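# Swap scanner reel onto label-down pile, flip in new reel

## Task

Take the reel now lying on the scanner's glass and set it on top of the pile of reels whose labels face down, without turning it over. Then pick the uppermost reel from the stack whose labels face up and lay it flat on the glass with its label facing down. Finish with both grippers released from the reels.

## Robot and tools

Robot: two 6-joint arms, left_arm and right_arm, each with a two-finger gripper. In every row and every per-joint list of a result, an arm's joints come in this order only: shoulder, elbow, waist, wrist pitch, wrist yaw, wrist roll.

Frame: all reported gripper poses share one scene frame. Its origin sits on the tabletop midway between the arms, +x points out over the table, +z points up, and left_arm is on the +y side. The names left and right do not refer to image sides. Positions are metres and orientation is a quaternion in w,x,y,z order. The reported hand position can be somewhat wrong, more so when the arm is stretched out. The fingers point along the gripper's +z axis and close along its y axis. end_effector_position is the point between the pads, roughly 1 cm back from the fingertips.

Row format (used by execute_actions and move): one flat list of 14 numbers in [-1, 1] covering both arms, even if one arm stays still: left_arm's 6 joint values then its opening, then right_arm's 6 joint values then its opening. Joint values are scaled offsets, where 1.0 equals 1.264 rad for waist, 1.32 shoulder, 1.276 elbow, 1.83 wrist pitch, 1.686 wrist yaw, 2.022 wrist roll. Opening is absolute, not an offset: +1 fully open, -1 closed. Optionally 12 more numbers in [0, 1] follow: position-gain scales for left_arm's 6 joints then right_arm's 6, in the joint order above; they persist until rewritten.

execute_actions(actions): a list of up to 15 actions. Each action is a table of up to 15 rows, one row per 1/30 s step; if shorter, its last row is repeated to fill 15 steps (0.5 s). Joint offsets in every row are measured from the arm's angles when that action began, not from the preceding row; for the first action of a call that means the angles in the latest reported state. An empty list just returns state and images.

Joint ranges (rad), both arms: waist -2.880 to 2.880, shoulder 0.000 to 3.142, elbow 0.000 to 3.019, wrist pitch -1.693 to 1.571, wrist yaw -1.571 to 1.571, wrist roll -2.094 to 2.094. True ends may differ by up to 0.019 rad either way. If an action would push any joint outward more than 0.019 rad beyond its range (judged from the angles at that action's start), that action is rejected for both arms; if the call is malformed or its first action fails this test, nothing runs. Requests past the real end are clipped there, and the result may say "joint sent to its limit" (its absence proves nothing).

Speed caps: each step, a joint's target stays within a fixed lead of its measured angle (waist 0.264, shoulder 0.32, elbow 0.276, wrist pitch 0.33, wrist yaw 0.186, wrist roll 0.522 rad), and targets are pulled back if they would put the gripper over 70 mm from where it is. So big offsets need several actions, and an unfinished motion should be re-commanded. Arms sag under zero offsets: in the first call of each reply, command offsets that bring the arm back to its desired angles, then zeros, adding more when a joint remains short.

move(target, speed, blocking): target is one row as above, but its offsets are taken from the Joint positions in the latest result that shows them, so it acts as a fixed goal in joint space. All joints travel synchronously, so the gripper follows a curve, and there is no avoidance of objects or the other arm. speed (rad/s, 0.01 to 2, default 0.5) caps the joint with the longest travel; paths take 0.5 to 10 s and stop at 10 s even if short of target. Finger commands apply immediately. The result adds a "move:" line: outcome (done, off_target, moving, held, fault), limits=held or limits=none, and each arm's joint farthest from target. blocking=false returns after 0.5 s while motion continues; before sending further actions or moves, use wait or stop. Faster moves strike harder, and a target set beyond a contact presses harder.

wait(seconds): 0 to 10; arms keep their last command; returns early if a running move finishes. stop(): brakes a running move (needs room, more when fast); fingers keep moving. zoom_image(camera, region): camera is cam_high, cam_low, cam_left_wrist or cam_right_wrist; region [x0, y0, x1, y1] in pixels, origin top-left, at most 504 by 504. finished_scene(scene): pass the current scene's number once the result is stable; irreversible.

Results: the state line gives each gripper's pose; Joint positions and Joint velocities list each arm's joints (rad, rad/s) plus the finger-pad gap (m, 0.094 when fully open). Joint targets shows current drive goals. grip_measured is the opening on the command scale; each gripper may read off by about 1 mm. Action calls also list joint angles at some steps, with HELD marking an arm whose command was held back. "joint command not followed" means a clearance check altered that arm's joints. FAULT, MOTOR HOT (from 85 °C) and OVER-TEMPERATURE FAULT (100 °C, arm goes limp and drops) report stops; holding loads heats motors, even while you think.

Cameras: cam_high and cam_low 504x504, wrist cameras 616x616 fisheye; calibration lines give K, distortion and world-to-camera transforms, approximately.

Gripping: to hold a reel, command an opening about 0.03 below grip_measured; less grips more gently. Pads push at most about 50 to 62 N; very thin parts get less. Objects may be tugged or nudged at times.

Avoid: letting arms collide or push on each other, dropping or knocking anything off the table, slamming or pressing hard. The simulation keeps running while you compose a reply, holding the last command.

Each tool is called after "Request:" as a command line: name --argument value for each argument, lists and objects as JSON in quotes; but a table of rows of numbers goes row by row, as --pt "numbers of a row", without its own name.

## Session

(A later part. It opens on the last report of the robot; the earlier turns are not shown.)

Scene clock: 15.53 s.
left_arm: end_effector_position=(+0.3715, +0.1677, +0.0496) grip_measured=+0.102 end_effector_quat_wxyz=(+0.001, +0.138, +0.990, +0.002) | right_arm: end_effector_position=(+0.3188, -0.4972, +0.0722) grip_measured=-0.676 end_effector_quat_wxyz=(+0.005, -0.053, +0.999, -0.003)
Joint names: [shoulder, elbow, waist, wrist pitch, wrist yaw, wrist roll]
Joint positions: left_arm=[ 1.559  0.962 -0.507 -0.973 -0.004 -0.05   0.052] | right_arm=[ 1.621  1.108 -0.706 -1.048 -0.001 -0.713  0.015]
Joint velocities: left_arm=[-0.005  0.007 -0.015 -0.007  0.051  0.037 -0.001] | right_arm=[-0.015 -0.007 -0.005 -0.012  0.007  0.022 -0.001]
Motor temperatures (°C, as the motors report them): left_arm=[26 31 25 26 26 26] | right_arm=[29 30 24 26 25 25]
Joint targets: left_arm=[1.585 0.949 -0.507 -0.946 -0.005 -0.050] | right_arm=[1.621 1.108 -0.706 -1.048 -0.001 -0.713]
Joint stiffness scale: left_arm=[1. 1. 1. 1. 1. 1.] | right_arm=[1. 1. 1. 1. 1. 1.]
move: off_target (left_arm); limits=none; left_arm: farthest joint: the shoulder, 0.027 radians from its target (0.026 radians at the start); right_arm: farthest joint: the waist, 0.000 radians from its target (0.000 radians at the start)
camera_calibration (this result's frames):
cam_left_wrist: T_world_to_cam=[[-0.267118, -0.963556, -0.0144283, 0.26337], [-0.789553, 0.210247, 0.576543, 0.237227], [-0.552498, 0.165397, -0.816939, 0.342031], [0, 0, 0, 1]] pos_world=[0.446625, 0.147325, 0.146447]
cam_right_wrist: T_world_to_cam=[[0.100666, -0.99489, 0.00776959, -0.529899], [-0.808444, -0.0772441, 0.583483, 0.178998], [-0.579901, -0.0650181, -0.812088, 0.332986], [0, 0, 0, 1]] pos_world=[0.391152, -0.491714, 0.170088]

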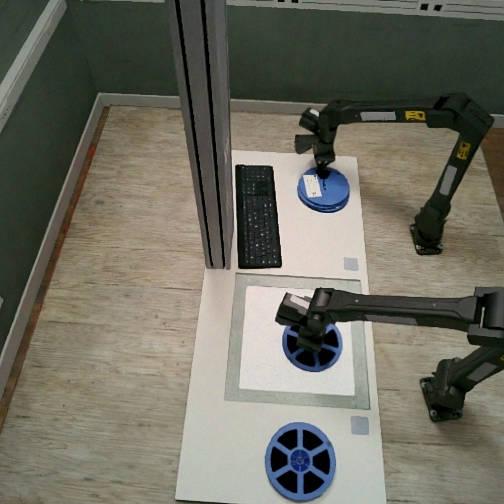

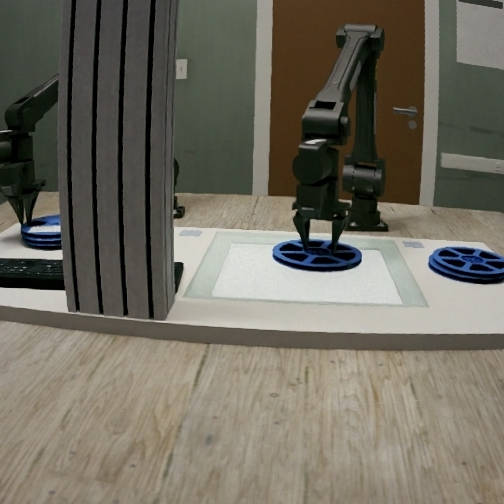

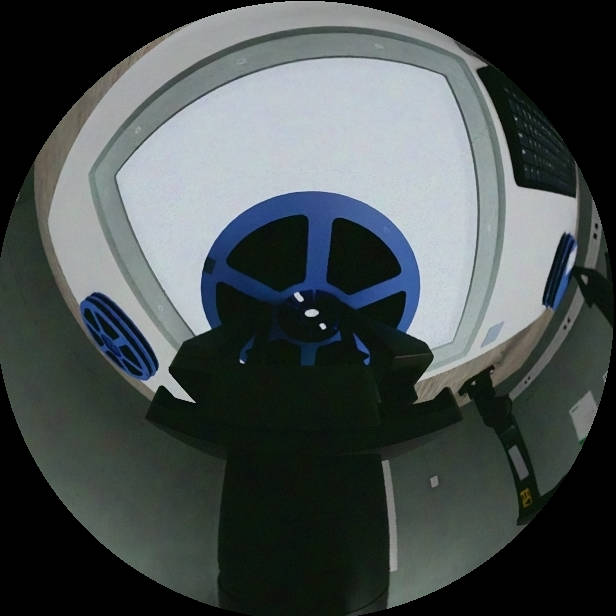

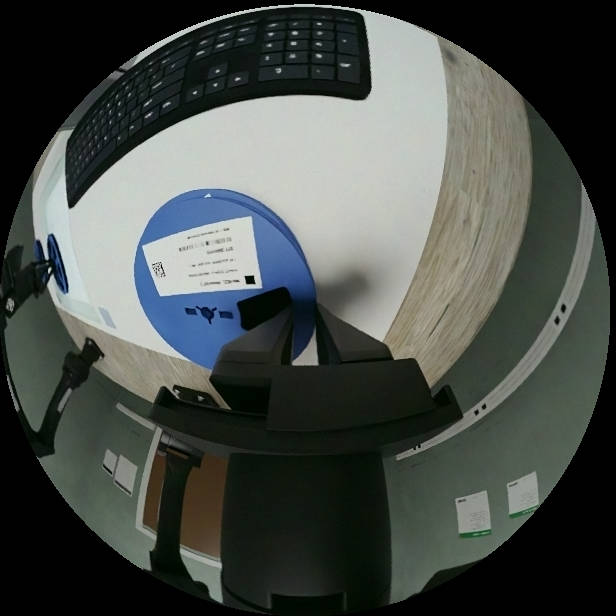

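Request:
move --target '[0,0,-0.02,0,0,0.02,0.65,-0.115,-0.1,0.066,0,0,0,-0.85]' --speed 0.08

Request:
move --target '[0.03,-0.015,0,0.02,0,0,0.65,0,0,0,0,0,0,-0.2]' --speed 0.05

Request:
move --target '[0.02,-0.01,0,0.015,0,0,0.1,-0.1,0.12,0,-0.13,0,0,-0.2]' --speed 0.3

Scene clock: 18.80 s.
left_arm: end_effector_position=(+0.3702, +0.1637, +0.0497) grip_measured=+0.648 end_effector_quat_wxyz=(+0.001, +0.158, +0.987, +0.003) | right_arm: end_effector_position=(+0.2956, -0.4447, +0.0852) grip_measured=-0.676 end_effector_quat_wxyz=(+0.010, -0.091, +0.996, -0.006)
Joint names: [shoulder, elbow, waist, wrist pitch, wrist yaw, wrist roll]
Joint positions: left_arm=[ 1.558  0.962 -0.518 -0.973 -0.007 -0.022  0.077] | right_arm=[ 1.48   0.981 -0.63  -1.048 -0.001 -0.713  0.015]
Joint velocities: left_arm=[ 0.015  0.012  0.005 -0.002 -0.007  0.022 -0.   ] | right_arm=[-0.015 -0.007  0.005  0.007  0.007 -0.022 -0.   ]
Motor temperatures (°C, as the motors report them): left_arm=[26 31 25 26 26 26] | right_arm=[29 30 24 26 25 25]
Joint targets: left_arm=[1.559 0.962 -0.532 -0.973 -0.004 -0.009] | right_arm=[1.469 0.981 -0.622 -1.048 -0.001 -0.713]
Joint stiffness scale: left_arm=[1. 1. 1. 1. 1. 1.] | right_arm=[1. 1. 1. 1. 1. 1.]
move: done; limits=none; left_arm: farthest joint: the waist, 0.014 radians from its target (0.025 radians at the start); right_arm: farthest joint: the shoulder, 0.010 radians from its target (0.152 radians at the start)
camera_calibration (this result's frames):
cam_left_wrist: T_world_to_cam=[[-0.305106, -0.952171, -0.0167473, 0.271492], [-0.781179, 0.240179, 0.576258, 0.228937], [-0.544674, 0.188902, -0.817096, 0.335334], [0, 0, 0, 1]] pos_world=[0.444322, 0.140176, 0.14662]
cam_right_wrist: T_world_to_cam=[[0.175314, -0.984375, 0.0164482, -0.493592], [-0.806978, -0.13411, 0.575152, 0.131724], [-0.56396, -0.114106, -0.817881, 0.307475], [0, 0, 0, 1]] pos_world=[0.366236, -0.433129, 0.183835]

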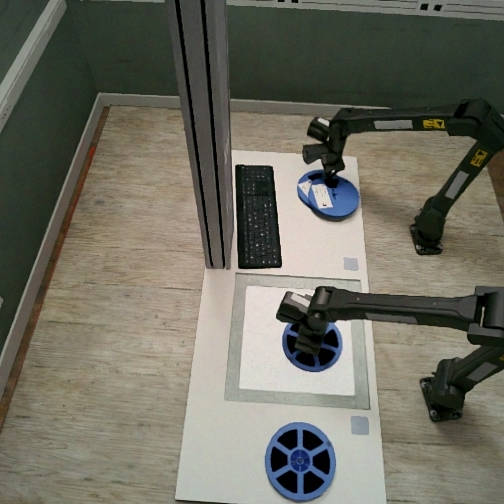

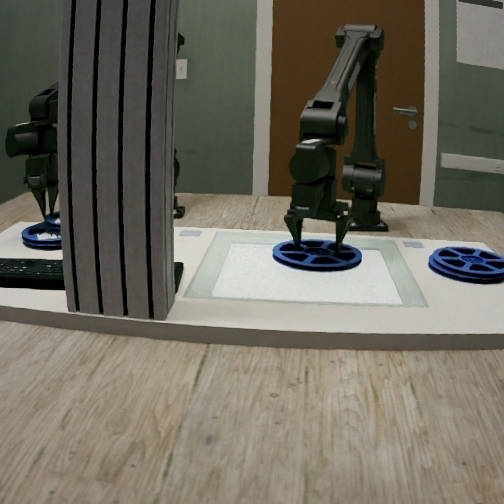

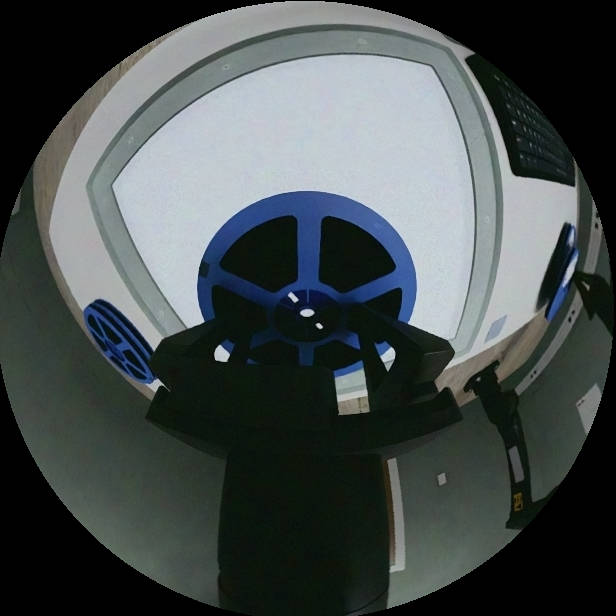

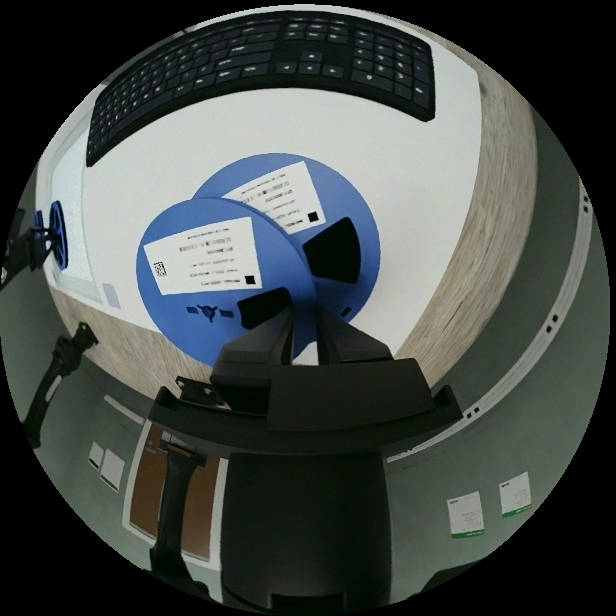

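Scene clock: 19.83 s.
left_arm: end_effector_position=(+0.3701, +0.1637, +0.0491) grip_measured=+0.648 end_effector_quat_wxyz=(+0.002, +0.158, +0.987, +0.003) | right_arm: end_effector_position=(+0.2956, -0.4447, +0.0852) grip_measured=-0.202 end_effector_quat_wxyz=(+0.010, -0.091, +0.996, -0.006)
Joint names: [shoulder, elbow, waist, wrist pitch, wrist yaw, wrist roll]
Joint positions: left_arm=[ 1.558  0.96  -0.518 -0.969 -0.007 -0.022  0.077] | right_arm=[ 1.48   0.981 -0.63  -1.048 -0.001 -0.713  0.038]
Joint velocities: left_arm=[ 0.005 -0.012  0.005  0.002 -0.022  0.007  0.   ] | right_arm=[-0.005 -0.002  0.005  0.027  0.037 -0.007 -0.001]
Motor temperatures (°C, as the motors report them): left_arm=[26 32 25 26 26 26] | right_arm=[29 30 24 26 25 25]
Joint targets: left_arm=[1.598 0.943 -0.518 -0.936 -0.007 -0.022] | right_arm=[1.480 0.981 -0.630 -1.048 -0.001 -0.713]
Joint stiffness scale: left_arm=[1. 1. 1. 1. 1. 1.] | right_arm=[1. 1. 1. 1. 1. 1.]
move: off_target (left_arm); limits=none; left_arm: farthest joint: the shoulder, 0.039 radians from its target (0.039 radians at the start); right_arm: farthest joint: the waist, 0.000 radians from its target (0.000 radians at the start)
camera_calibration (this result's frames):
cam_left_wrist: T_world_to_cam=[[-0.305081, -0.95218, -0.0167037, 0.271473], [-0.782007, 0.240471, 0.575012, 0.229576], [-0.543498, 0.188488, -0.817975, 0.334498], [0, 0, 0, 1]] pos_world=[0.44415, 0.140237, 0.146137]
cam_right_wrist: T_world_to_cam=[[0.175314, -0.984375, 0.0164482, -0.493592], [-0.806978, -0.13411, 0.575152, 0.131724], [-0.56396, -0.114106, -0.817881, 0.307475], [0, 0, 0, 1]] pos_world=[0.366236, -0.433129, 0.183835]

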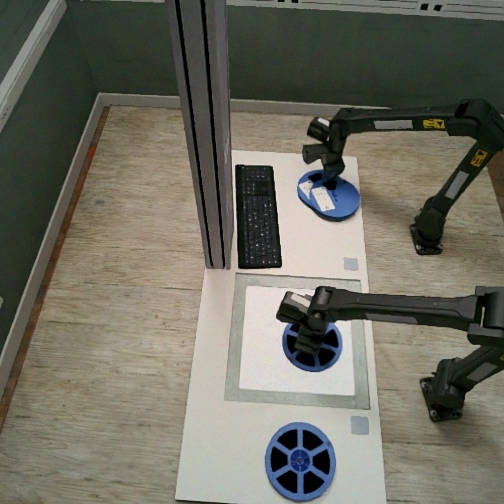

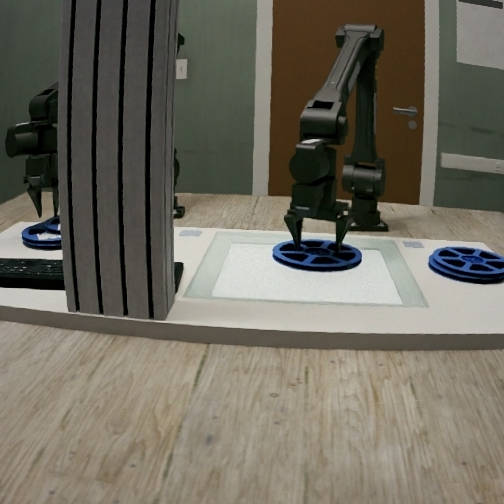

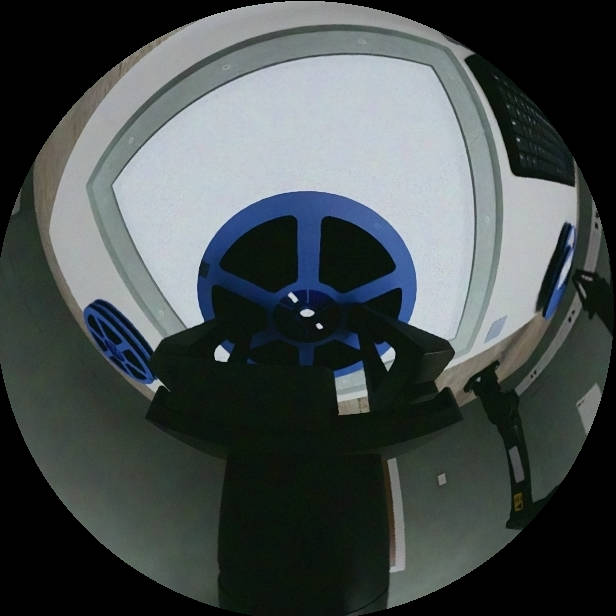

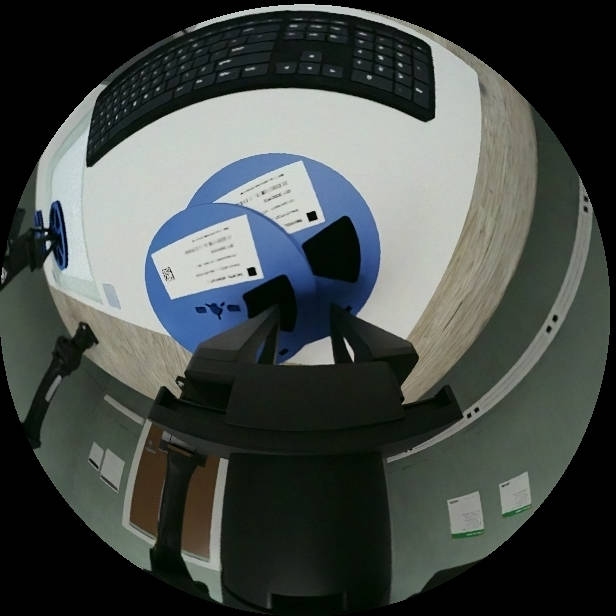

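Scene clock: 21.03 s.
left_arm: end_effector_position=(+0.3703, +0.1633, +0.0494) grip_measured=+0.102 end_effector_quat_wxyz=(+0.003, +0.158, +0.987, +0.002) | right_arm: end_effector_position=(+0.2866, -0.4395, +0.1745) grip_measured=-0.202 end_effector_quat_wxyz=(+0.021, -0.091, +0.996, -0.014)
Joint names: [shoulder, elbow, waist, wrist pitch, wrist yaw, wrist roll]
Joint positions: left_arm=[ 1.557  0.96  -0.518 -0.969 -0.005 -0.022  0.052] | right_arm=[ 1.346  1.095 -0.63  -1.27  -0.001 -0.713  0.038]
Joint velocities: left_arm=[ 0.015 -0.007 -0.005  0.017 -0.007  0.007  0.   ] | right_arm=[ 0.005 -0.002 -0.005 -0.007  0.037  0.037 -0.001]
Motor temperatures (°C, as the motors report them): left_arm=[26 32 25 26 26 26] | right_arm=[29 31 24 26 25 25]
Joint targets: left_arm=[1.585 0.947 -0.518 -0.942 -0.007 -0.022] | right_arm=[1.347 1.133 -0.630 -1.286 -0.001 -0.713]
Joint stiffness scale: left_arm=[1. 1. 1. 1. 1. 1.] | right_arm=[1. 1. 1. 1. 1. 1.]
move: off_target (left_arm, right_arm); limits=none; left_arm: farthest joint: the shoulder, 0.027 radians from its target (0.026 radians at the start); right_arm: farthest joint: the elbow, 0.039 radians from its target (0.154 radians at the start)
camera_calibration (this result's frames):
cam_left_wrist: T_world_to_cam=[[-0.305076, -0.952214, -0.0147536, 0.271051], [-0.782468, 0.241801, 0.573825, 0.229615], [-0.542837, 0.186605, -0.818845, 0.334982], [0, 0, 0, 1]] pos_world=[0.444198, 0.140068, 0.146538]
cam_right_wrist: T_world_to_cam=[[0.174758, -0.984048, 0.0332997, -0.490908], [-0.819658, -0.126658, 0.558676, 0.0835991], [-0.545547, -0.124927, -0.828717, 0.367879], [0, 0, 0, 1]] pos_world=[0.355008, -0.426531, 0.27451]

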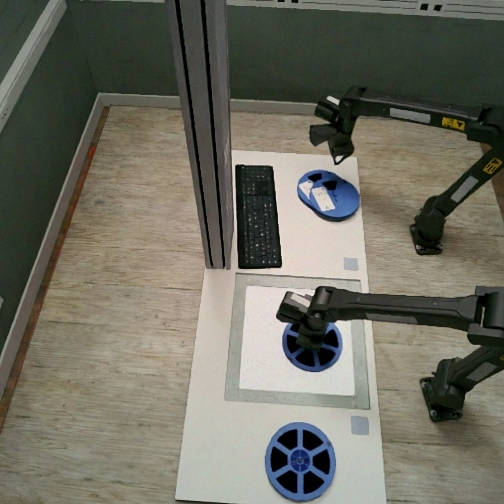

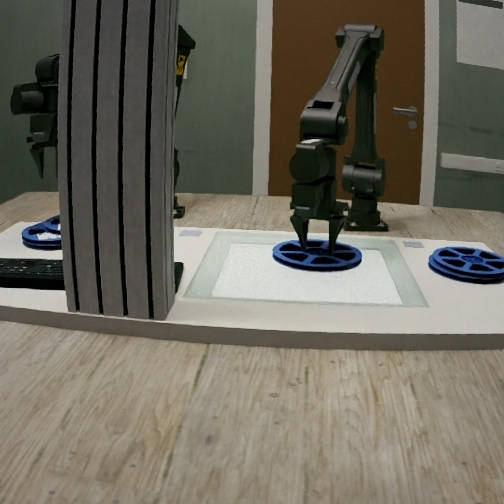

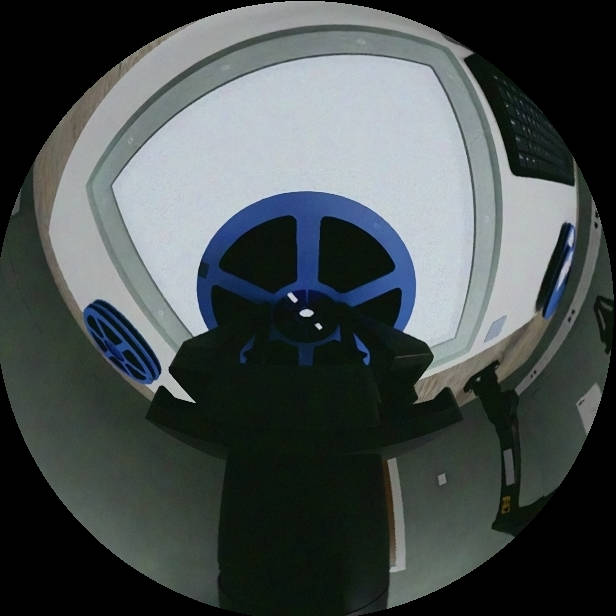

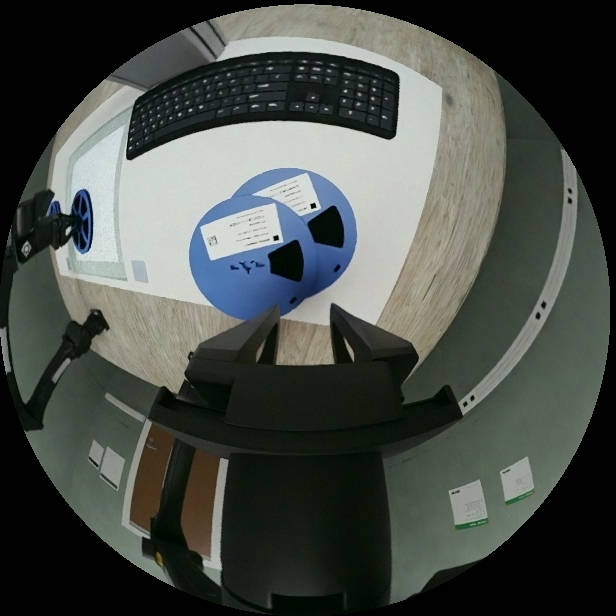

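Request:
move --target '[-0.03,0,0,-0.015,0,0,0.5,0,0,-0.8,0,0,0,0.5]' --speed 0.8

Request:
move --target '[0.02,-0.035,0,0.03,0,0,0.5,0,0,0,0,0,0,0.5]' --speed 0.05

Request:
move --target '[0.02,-0.015,0,0.015,0,0,0.2,0,0,0,0,0,0,0.5]' --speed 0.05

Scene clock: 23.40 s.
left_arm: end_effector_position=(+0.3682, +0.1633, +0.0575) grip_measured=+0.498 end_effector_quat_wxyz=(+0.006, +0.158, +0.987, -0.000) | right_arm: end_effector_position=(-0.0383, -0.6295, +0.1745) grip_measured=+0.499 end_effector_quat_wxyz=(+0.011, +0.407, +0.913, -0.022)
Joint names: [shoulder, elbow, waist, wrist pitch, wrist yaw, wrist roll]
Joint positions: left_arm=[ 1.536  0.96  -0.519 -0.983 -0.001 -0.022  0.07 ] | right_arm=[ 1.346  1.095 -1.65  -1.27  -0.002 -0.713  0.07 ]
Joint velocities: left_arm=[-0.005 -0.017 -0.005  0.002  0.066 -0.051  0.001] | right_arm=[-0.005 -0.007  0.005  0.002 -0.066  0.022 -0.001]
Motor temperatures (°C, as the motors report them): left_arm=[27 32 25 26 26 26] | right_arm=[29 31 24 26 25 25]
Joint targets: left_arm=[1.518 0.960 -0.518 -0.996 -0.005 -0.022] | right_arm=[1.346 1.095 -1.641 -1.270 -0.002 -0.713]
Joint stiffness scale: left_arm=[1. 1. 1. 1. 1. 1.] | right_arm=[1. 1. 1. 1. 1. 1.]
move: done; limits=none; left_arm: farthest joint: the shoulder, 0.019 radians from its target (0.040 radians at the start); right_arm: farthest joint: the waist, 0.009 radians from its target (1.011 radians at the start)
camera_calibration (this result's frames):
cam_left_wrist: T_world_to_cam=[[-0.305397, -0.95216, -0.0111253, 0.270383], [-0.785415, 0.245275, 0.568299, 0.224231], [-0.538383, 0.182295, -0.822747, 0.339769], [0, 0, 0, 1]] pos_world=[0.441614, 0.140512, 0.155122]
cam_right_wrist: T_world_to_cam=[[-0.746843, -0.66418, 0.0330102, -0.455041], [-0.537332, 0.631964, 0.558476, 0.281578], [-0.39179, 0.399357, -0.828863, 0.50281], [0, 0, 0, 1]] pos_world=[0.00845232, -0.680977, 0.274527]

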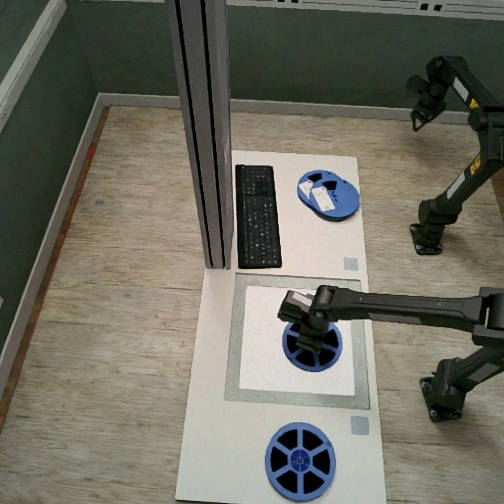

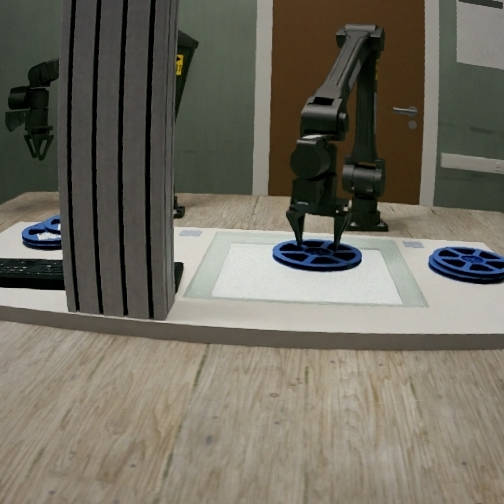

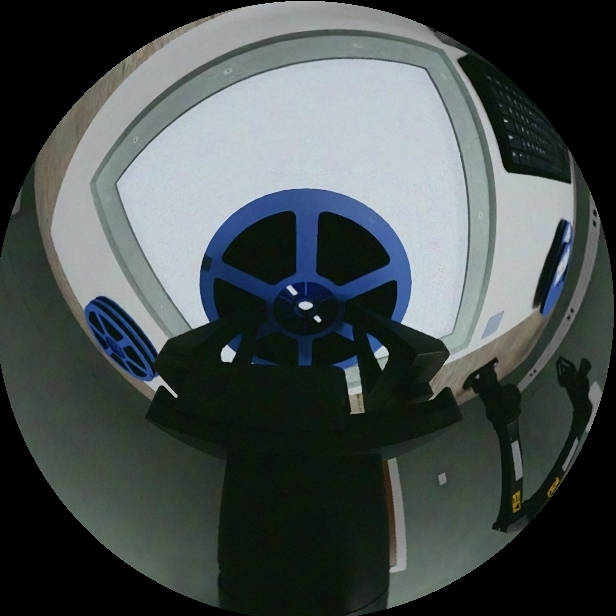

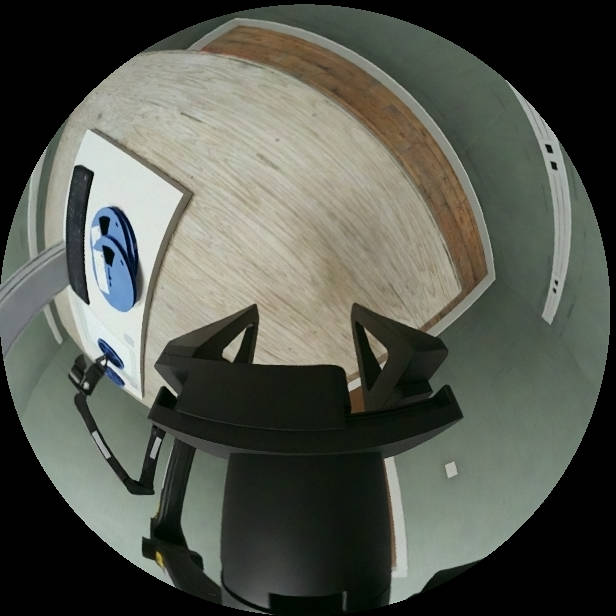

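Scene clock: 24.73 s.
left_arm: end_effector_position=(+0.3616, +0.1656, +0.0476) grip_measured=+0.498 end_effector_quat_wxyz=(+0.005, +0.158, +0.987, -0.000) | right_arm: end_effector_position=(-0.0383, -0.6295, +0.1745) grip_measured=+0.499 end_effector_quat_wxyz=(+0.011, +0.407, +0.913, -0.022)
Joint names: [shoulder, elbow, waist, wrist pitch, wrist yaw, wrist roll]
Joint positions: left_arm=[ 1.536  0.929 -0.519 -0.954 -0.001 -0.022  0.07 ] | right_arm=[ 1.346  1.095 -1.65  -1.27  -0.002 -0.713  0.07 ]
Joint velocities: left_arm=[ 0.005 -0.002 -0.005  0.022  0.081 -0.037  0.   ] | right_arm=[-0.015  0.012 -0.015  0.002 -0.022 -0.051 -0.   ]
Motor temperatures (°C, as the motors report them): left_arm=[27 32 25 26 26 26] | right_arm=[29 31 24 26 25 25]
Joint targets: left_arm=[1.562 0.915 -0.519 -0.928 -0.001 -0.022] | right_arm=[1.346 1.095 -1.650 -1.270 -0.002 -0.713]
Joint stiffness scale: left_arm=[1. 1. 1. 1. 1. 1.] | right_arm=[1. 1. 1. 1. 1. 1.]
move: off_target (left_arm); limits=none; left_arm: farthest joint: the shoulder, 0.026 radians from its target (0.026 radians at the start); right_arm: farthest joint: the waist, 0.000 radians from its target (0.000 radians at the start)
camera_calibration (this result's frames):
cam_left_wrist: T_world_to_cam=[[-0.305417, -0.952153, -0.01118, 0.270485], [-0.784391, 0.244914, 0.569866, 0.22362], [-0.539862, 0.182816, -0.821661, 0.328094], [0, 0, 0, 1]] pos_world=[0.435142, 0.142795, 0.145173]
cam_right_wrist: T_world_to_cam=[[-0.746843, -0.66418, 0.0330102, -0.455041], [-0.537332, 0.631964, 0.558476, 0.281578], [-0.39179, 0.399357, -0.828863, 0.50281], [0, 0, 0, 1]] pos_world=[0.00845232, -0.680977, 0.274527]

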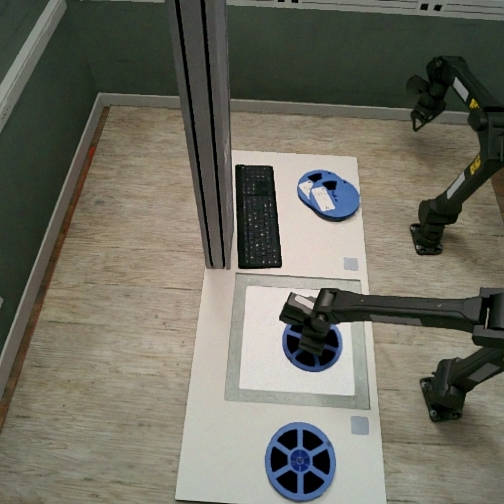

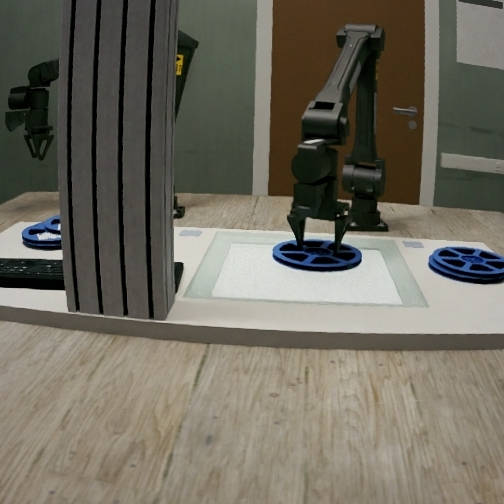

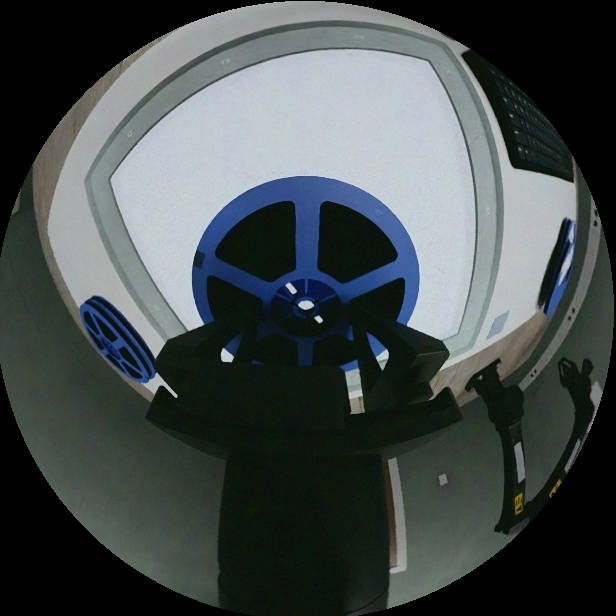

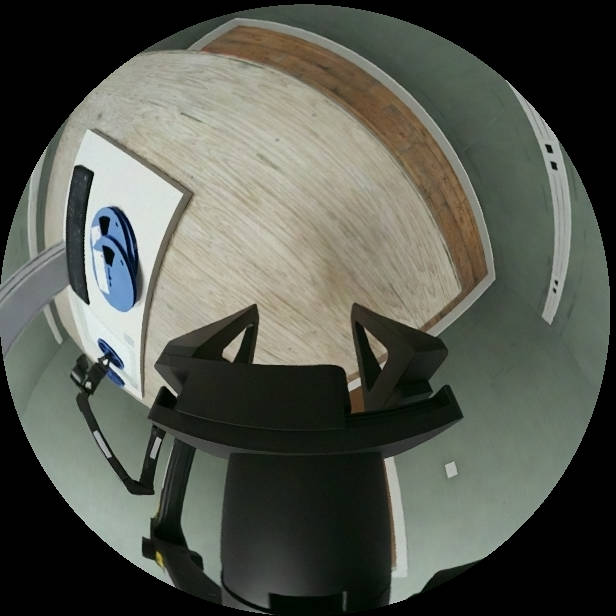

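Scene clock: 25.50 s.
left_arm: end_effector_position=(+0.3615, +0.1655, +0.0473) grip_measured=+0.277 end_effector_quat_wxyz=(+0.005, +0.158, +0.987, -0.000) | right_arm: end_effector_position=(-0.0383, -0.6295, +0.1745) grip_measured=+0.499 end_effector_quat_wxyz=(+0.011, +0.407, +0.913, -0.022)
Joint names: [shoulder, elbow, waist, wrist pitch, wrist yaw, wrist roll]
Joint positions: left_arm=[ 1.536  0.928 -0.519 -0.952 -0.001 -0.021  0.06 ] | right_arm=[ 1.346  1.095 -1.65  -1.27  -0.002 -0.713  0.07 ]
Joint velocities: left_arm=[ 0.005 -0.012  0.005 -0.002  0.007  0.051 -0.   ] | right_arm=[ 0.015  0.002 -0.005 -0.012  0.007  0.022  0.001]
Motor temperatures (°C, as the motors report them): left_arm=[27 32 25 26 26 26] | right_arm=[29 31 24 26 25 25]
Joint targets: left_arm=[1.563 0.910 -0.519 -0.927 -0.001 -0.021] | right_arm=[1.346 1.095 -1.650 -1.270 -0.002 -0.713]
Joint stiffness scale: left_arm=[1. 1. 1. 1. 1. 1.] | right_arm=[1. 1. 1. 1. 1. 1.]
move: off_target (left_arm); limits=none; left_arm: farthest joint: the shoulder, 0.026 radians from its target (0.026 radians at the start); right_arm: farthest joint: the waist, 0.000 radians from its target (0.000 radians at the start)
camera_calibration (this result's frames):
cam_left_wrist: T_world_to_cam=[[-0.306135, -0.951923, -0.0111621, 0.270554], [-0.784614, 0.245655, 0.56924, 0.223756], [-0.53913, 0.183022, -0.822096, 0.327486], [0, 0, 0, 1]] pos_world=[0.434946, 0.142643, 0.144874]
cam_right_wrist: T_world_to_cam=[[-0.746843, -0.66418, 0.0330102, -0.455041], [-0.537332, 0.631964, 0.558476, 0.281578], [-0.39179, 0.399357, -0.828863, 0.50281], [0, 0, 0, 1]] pos_world=[0.00845232, -0.680977, 0.274527]

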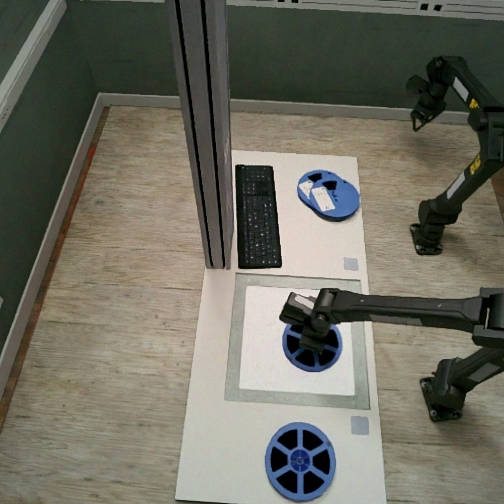

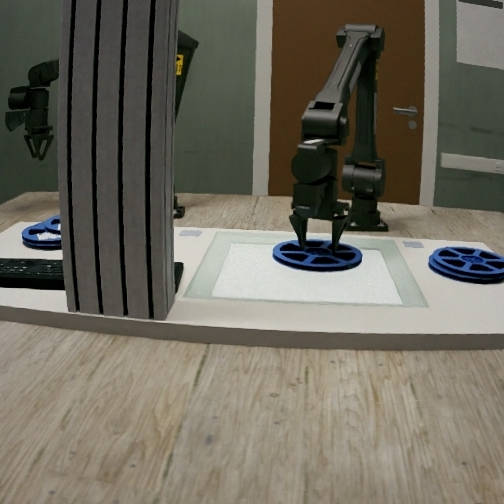

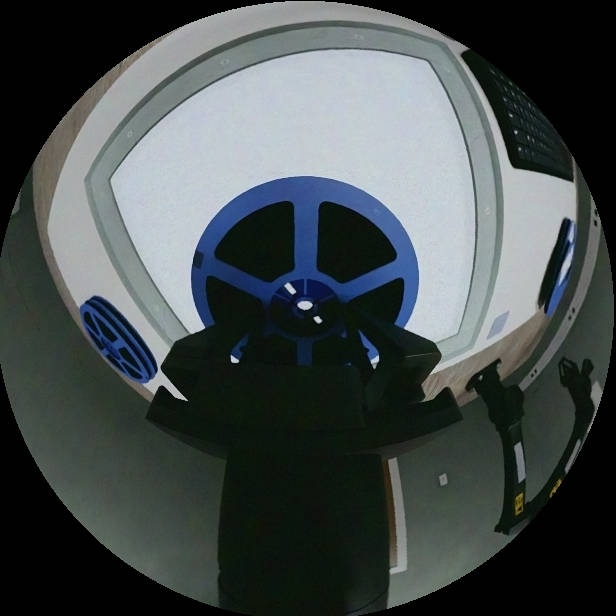

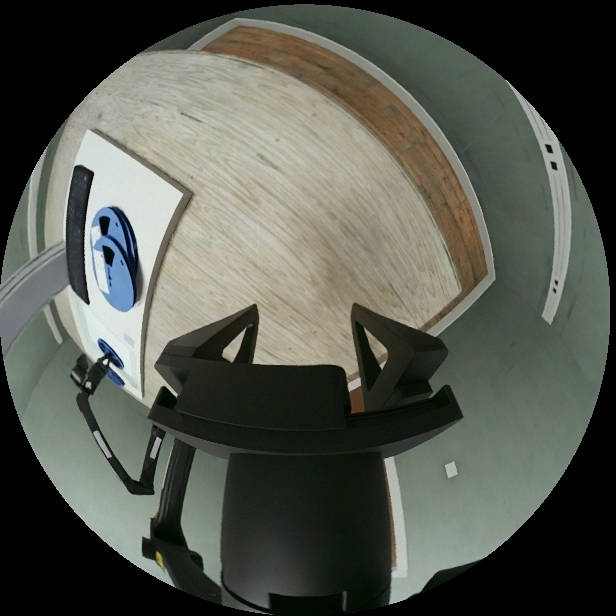

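Request:
move --target '[-0.07,0.11,0,-0.1,0,0,0.2,0,0,0,0,0,0,0.5]' --speed 0.12

Request:
move --target '[0.105,0.15,0.5,-0.015,0,0,0.2,0,0,0,0,0,0,0.5]' --speed 0.3

Scene clock: 28.37 s.
left_arm: end_effector_position=(+0.3630, +0.1650, +0.1036) grip_measured=+0.277 end_effector_quat_wxyz=(+0.001, +0.158, +0.987, +0.001) | right_arm: end_effector_position=(-0.0383, -0.6295, +0.1745) grip_measured=+0.499 end_effector_quat_wxyz=(+0.011, +0.407, +0.913, -0.022)
Joint names: [shoulder, elbow, waist, wrist pitch, wrist yaw, wrist roll]
Joint positions: left_arm=[ 1.464  1.018 -0.519 -1.122 -0.002 -0.021  0.06 ] | right_arm=[ 1.346  1.095 -1.65  -1.27  -0.002 -0.713  0.07 ]
Joint velocities: left_arm=[-0.015  0.007 -0.005 -0.002  0.007 -0.022  0.   ] | right_arm=[ 0.005 -0.012 -0.005 -0.012  0.007 -0.051  0.001]
Motor temperatures (°C, as the motors report them): left_arm=[27 32 25 26 26 26] | right_arm=[29 31 24 26 25 25]
Joint targets: left_arm=[1.444 1.069 -0.519 -1.135 -0.002 -0.021] | right_arm=[1.346 1.095 -1.650 -1.270 -0.002 -0.713]
Joint stiffness scale: left_arm=[1. 1. 1. 1. 1. 1.] | right_arm=[1. 1. 1. 1. 1. 1.]
move: off_target (left_arm); limits=none; left_arm: farthest joint: the elbow, 0.050 radians from its target (0.140 radians at the start); right_arm: farthest joint: the waist, 0.000 radians from its target (0.000 radians at the start)
camera_calibration (this result's frames):
cam_left_wrist: T_world_to_cam=[[-0.306218, -0.951889, -0.0117698, 0.271288], [-0.780363, 0.24392, 0.575792, 0.191144], [-0.545219, 0.185503, -0.817511, 0.376015], [0, 0, 0, 1]] pos_world=[0.437246, 0.141861, 0.20053]
cam_right_wrist: T_world_to_cam=[[-0.746843, -0.66418, 0.0330102, -0.455041], [-0.537332, 0.631964, 0.558476, 0.281578], [-0.39179, 0.399357, -0.828863, 0.50281], [0, 0, 0, 1]] pos_world=[0.00845232, -0.680977, 0.274527]

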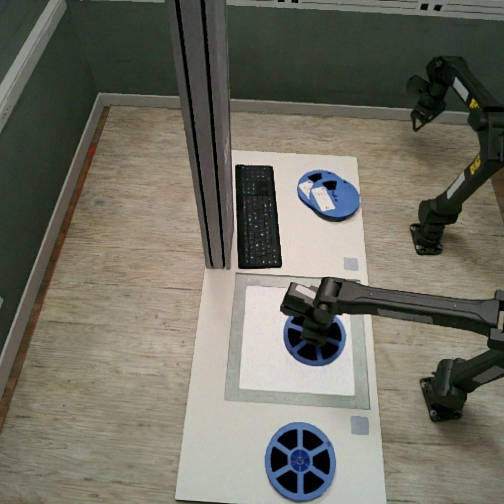

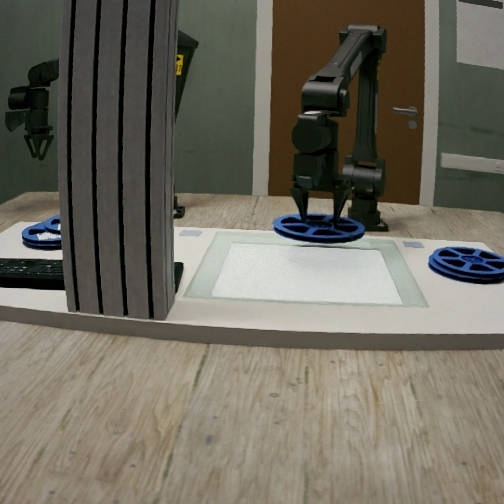

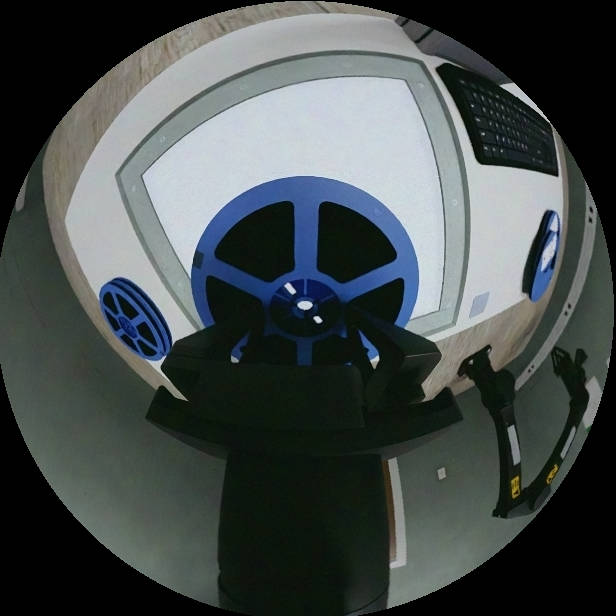

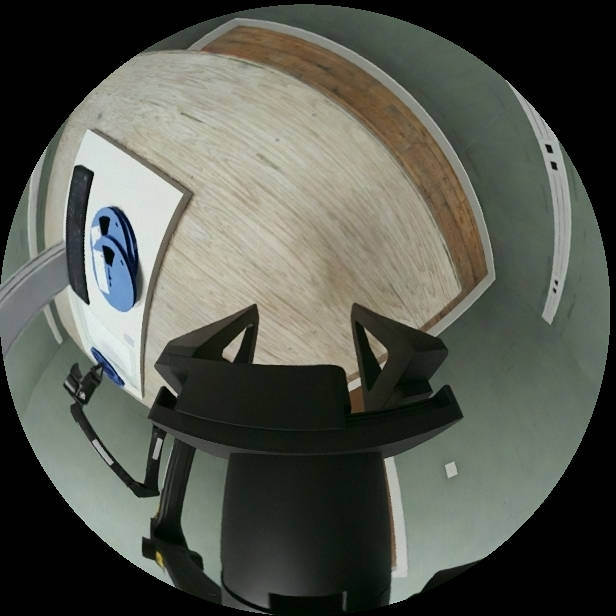

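Scene clock: 31.40 s.
left_arm: end_effector_position=(+0.4125, +0.4237, +0.0917) grip_measured=+0.278 end_effector_quat_wxyz=(-0.023, -0.157, +0.987, -0.002) | right_arm: end_effector_position=(-0.0383, -0.6295, +0.1745) grip_measured=+0.499 end_effector_quat_wxyz=(+0.011, +0.407, +0.913, -0.022)
Joint names: [shoulder, elbow, waist, wrist pitch, wrist yaw, wrist roll]
Joint positions: left_arm=[ 1.62   1.164  0.114 -1.161 -0.002 -0.021  0.06 ] | right_arm=[ 1.346  1.095 -1.65  -1.27  -0.002 -0.713  0.07 ]
Joint velocities: left_arm=[ 0.005  0.017 -0.015 -0.002 -0.037 -0.051 -0.   ] | right_arm=[-0.024  0.002  0.005  0.017 -0.037  0.022 -0.001]
Motor temperatures (°C, as the motors report them): left_arm=[27 33 25 26 26 26] | right_arm=[29 31 24 26 25 25]
Joint targets: left_arm=[1.603 1.209 0.113 -1.150 -0.002 -0.021] | right_arm=[1.346 1.095 -1.650 -1.270 -0.002 -0.713]
Joint stiffness scale: left_arm=[1. 1. 1. 1. 1. 1.] | right_arm=[1. 1. 1. 1. 1. 1.]
move: off_target (left_arm); limits=none; left_arm: farthest joint: the elbow, 0.045 radians from its target (0.191 radians at the start); right_arm: farthest joint: the waist, 0.000 radians from its target (0.000 radians at the start)
camera_calibration (this result's frames):
cam_left_wrist: T_world_to_cam=[[0.315879, -0.948709, -0.0131121, 0.274694], [-0.746018, -0.256883, 0.614384, 0.367995], [-0.58624, -0.184289, -0.788898, 0.516263], [0, 0, 0, 1]] pos_world=[0.490415, 0.450278, 0.18479]
cam_right_wrist: T_world_to_cam=[[-0.746843, -0.66418, 0.0330102, -0.455041], [-0.537332, 0.631964, 0.558476, 0.281578], [-0.39179, 0.399357, -0.828863, 0.50281], [0, 0, 0, 1]] pos_world=[0.00845232, -0.680977, 0.274527]

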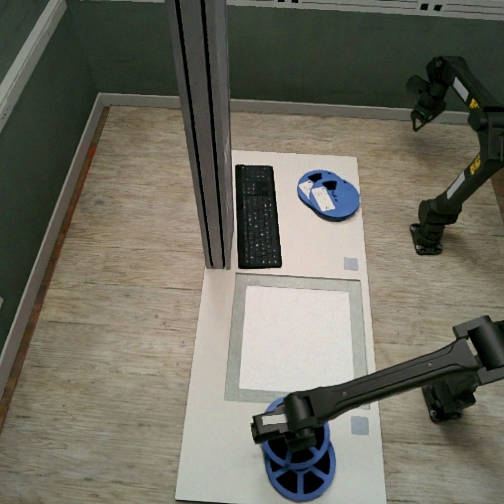

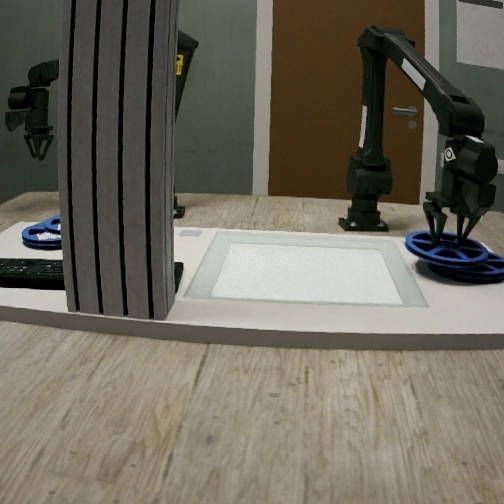

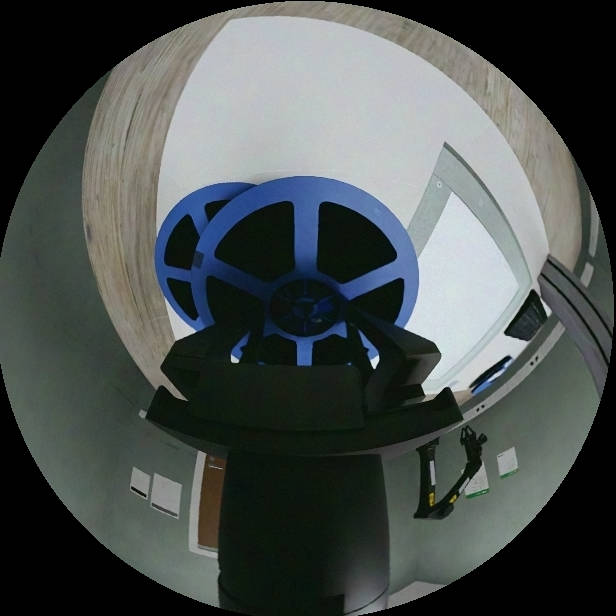

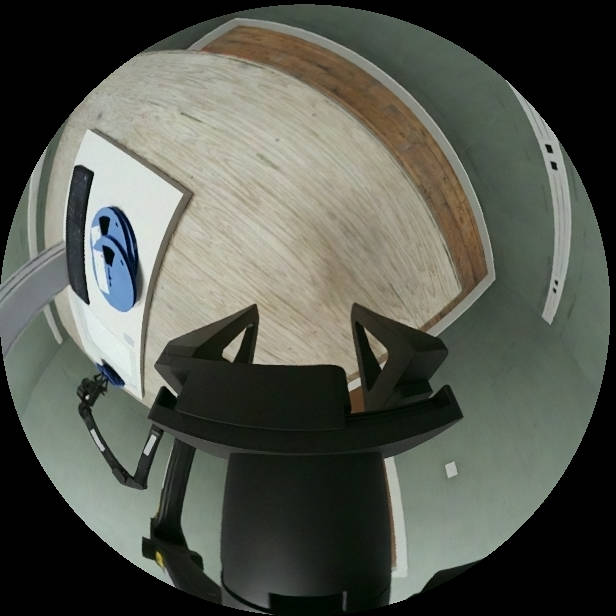

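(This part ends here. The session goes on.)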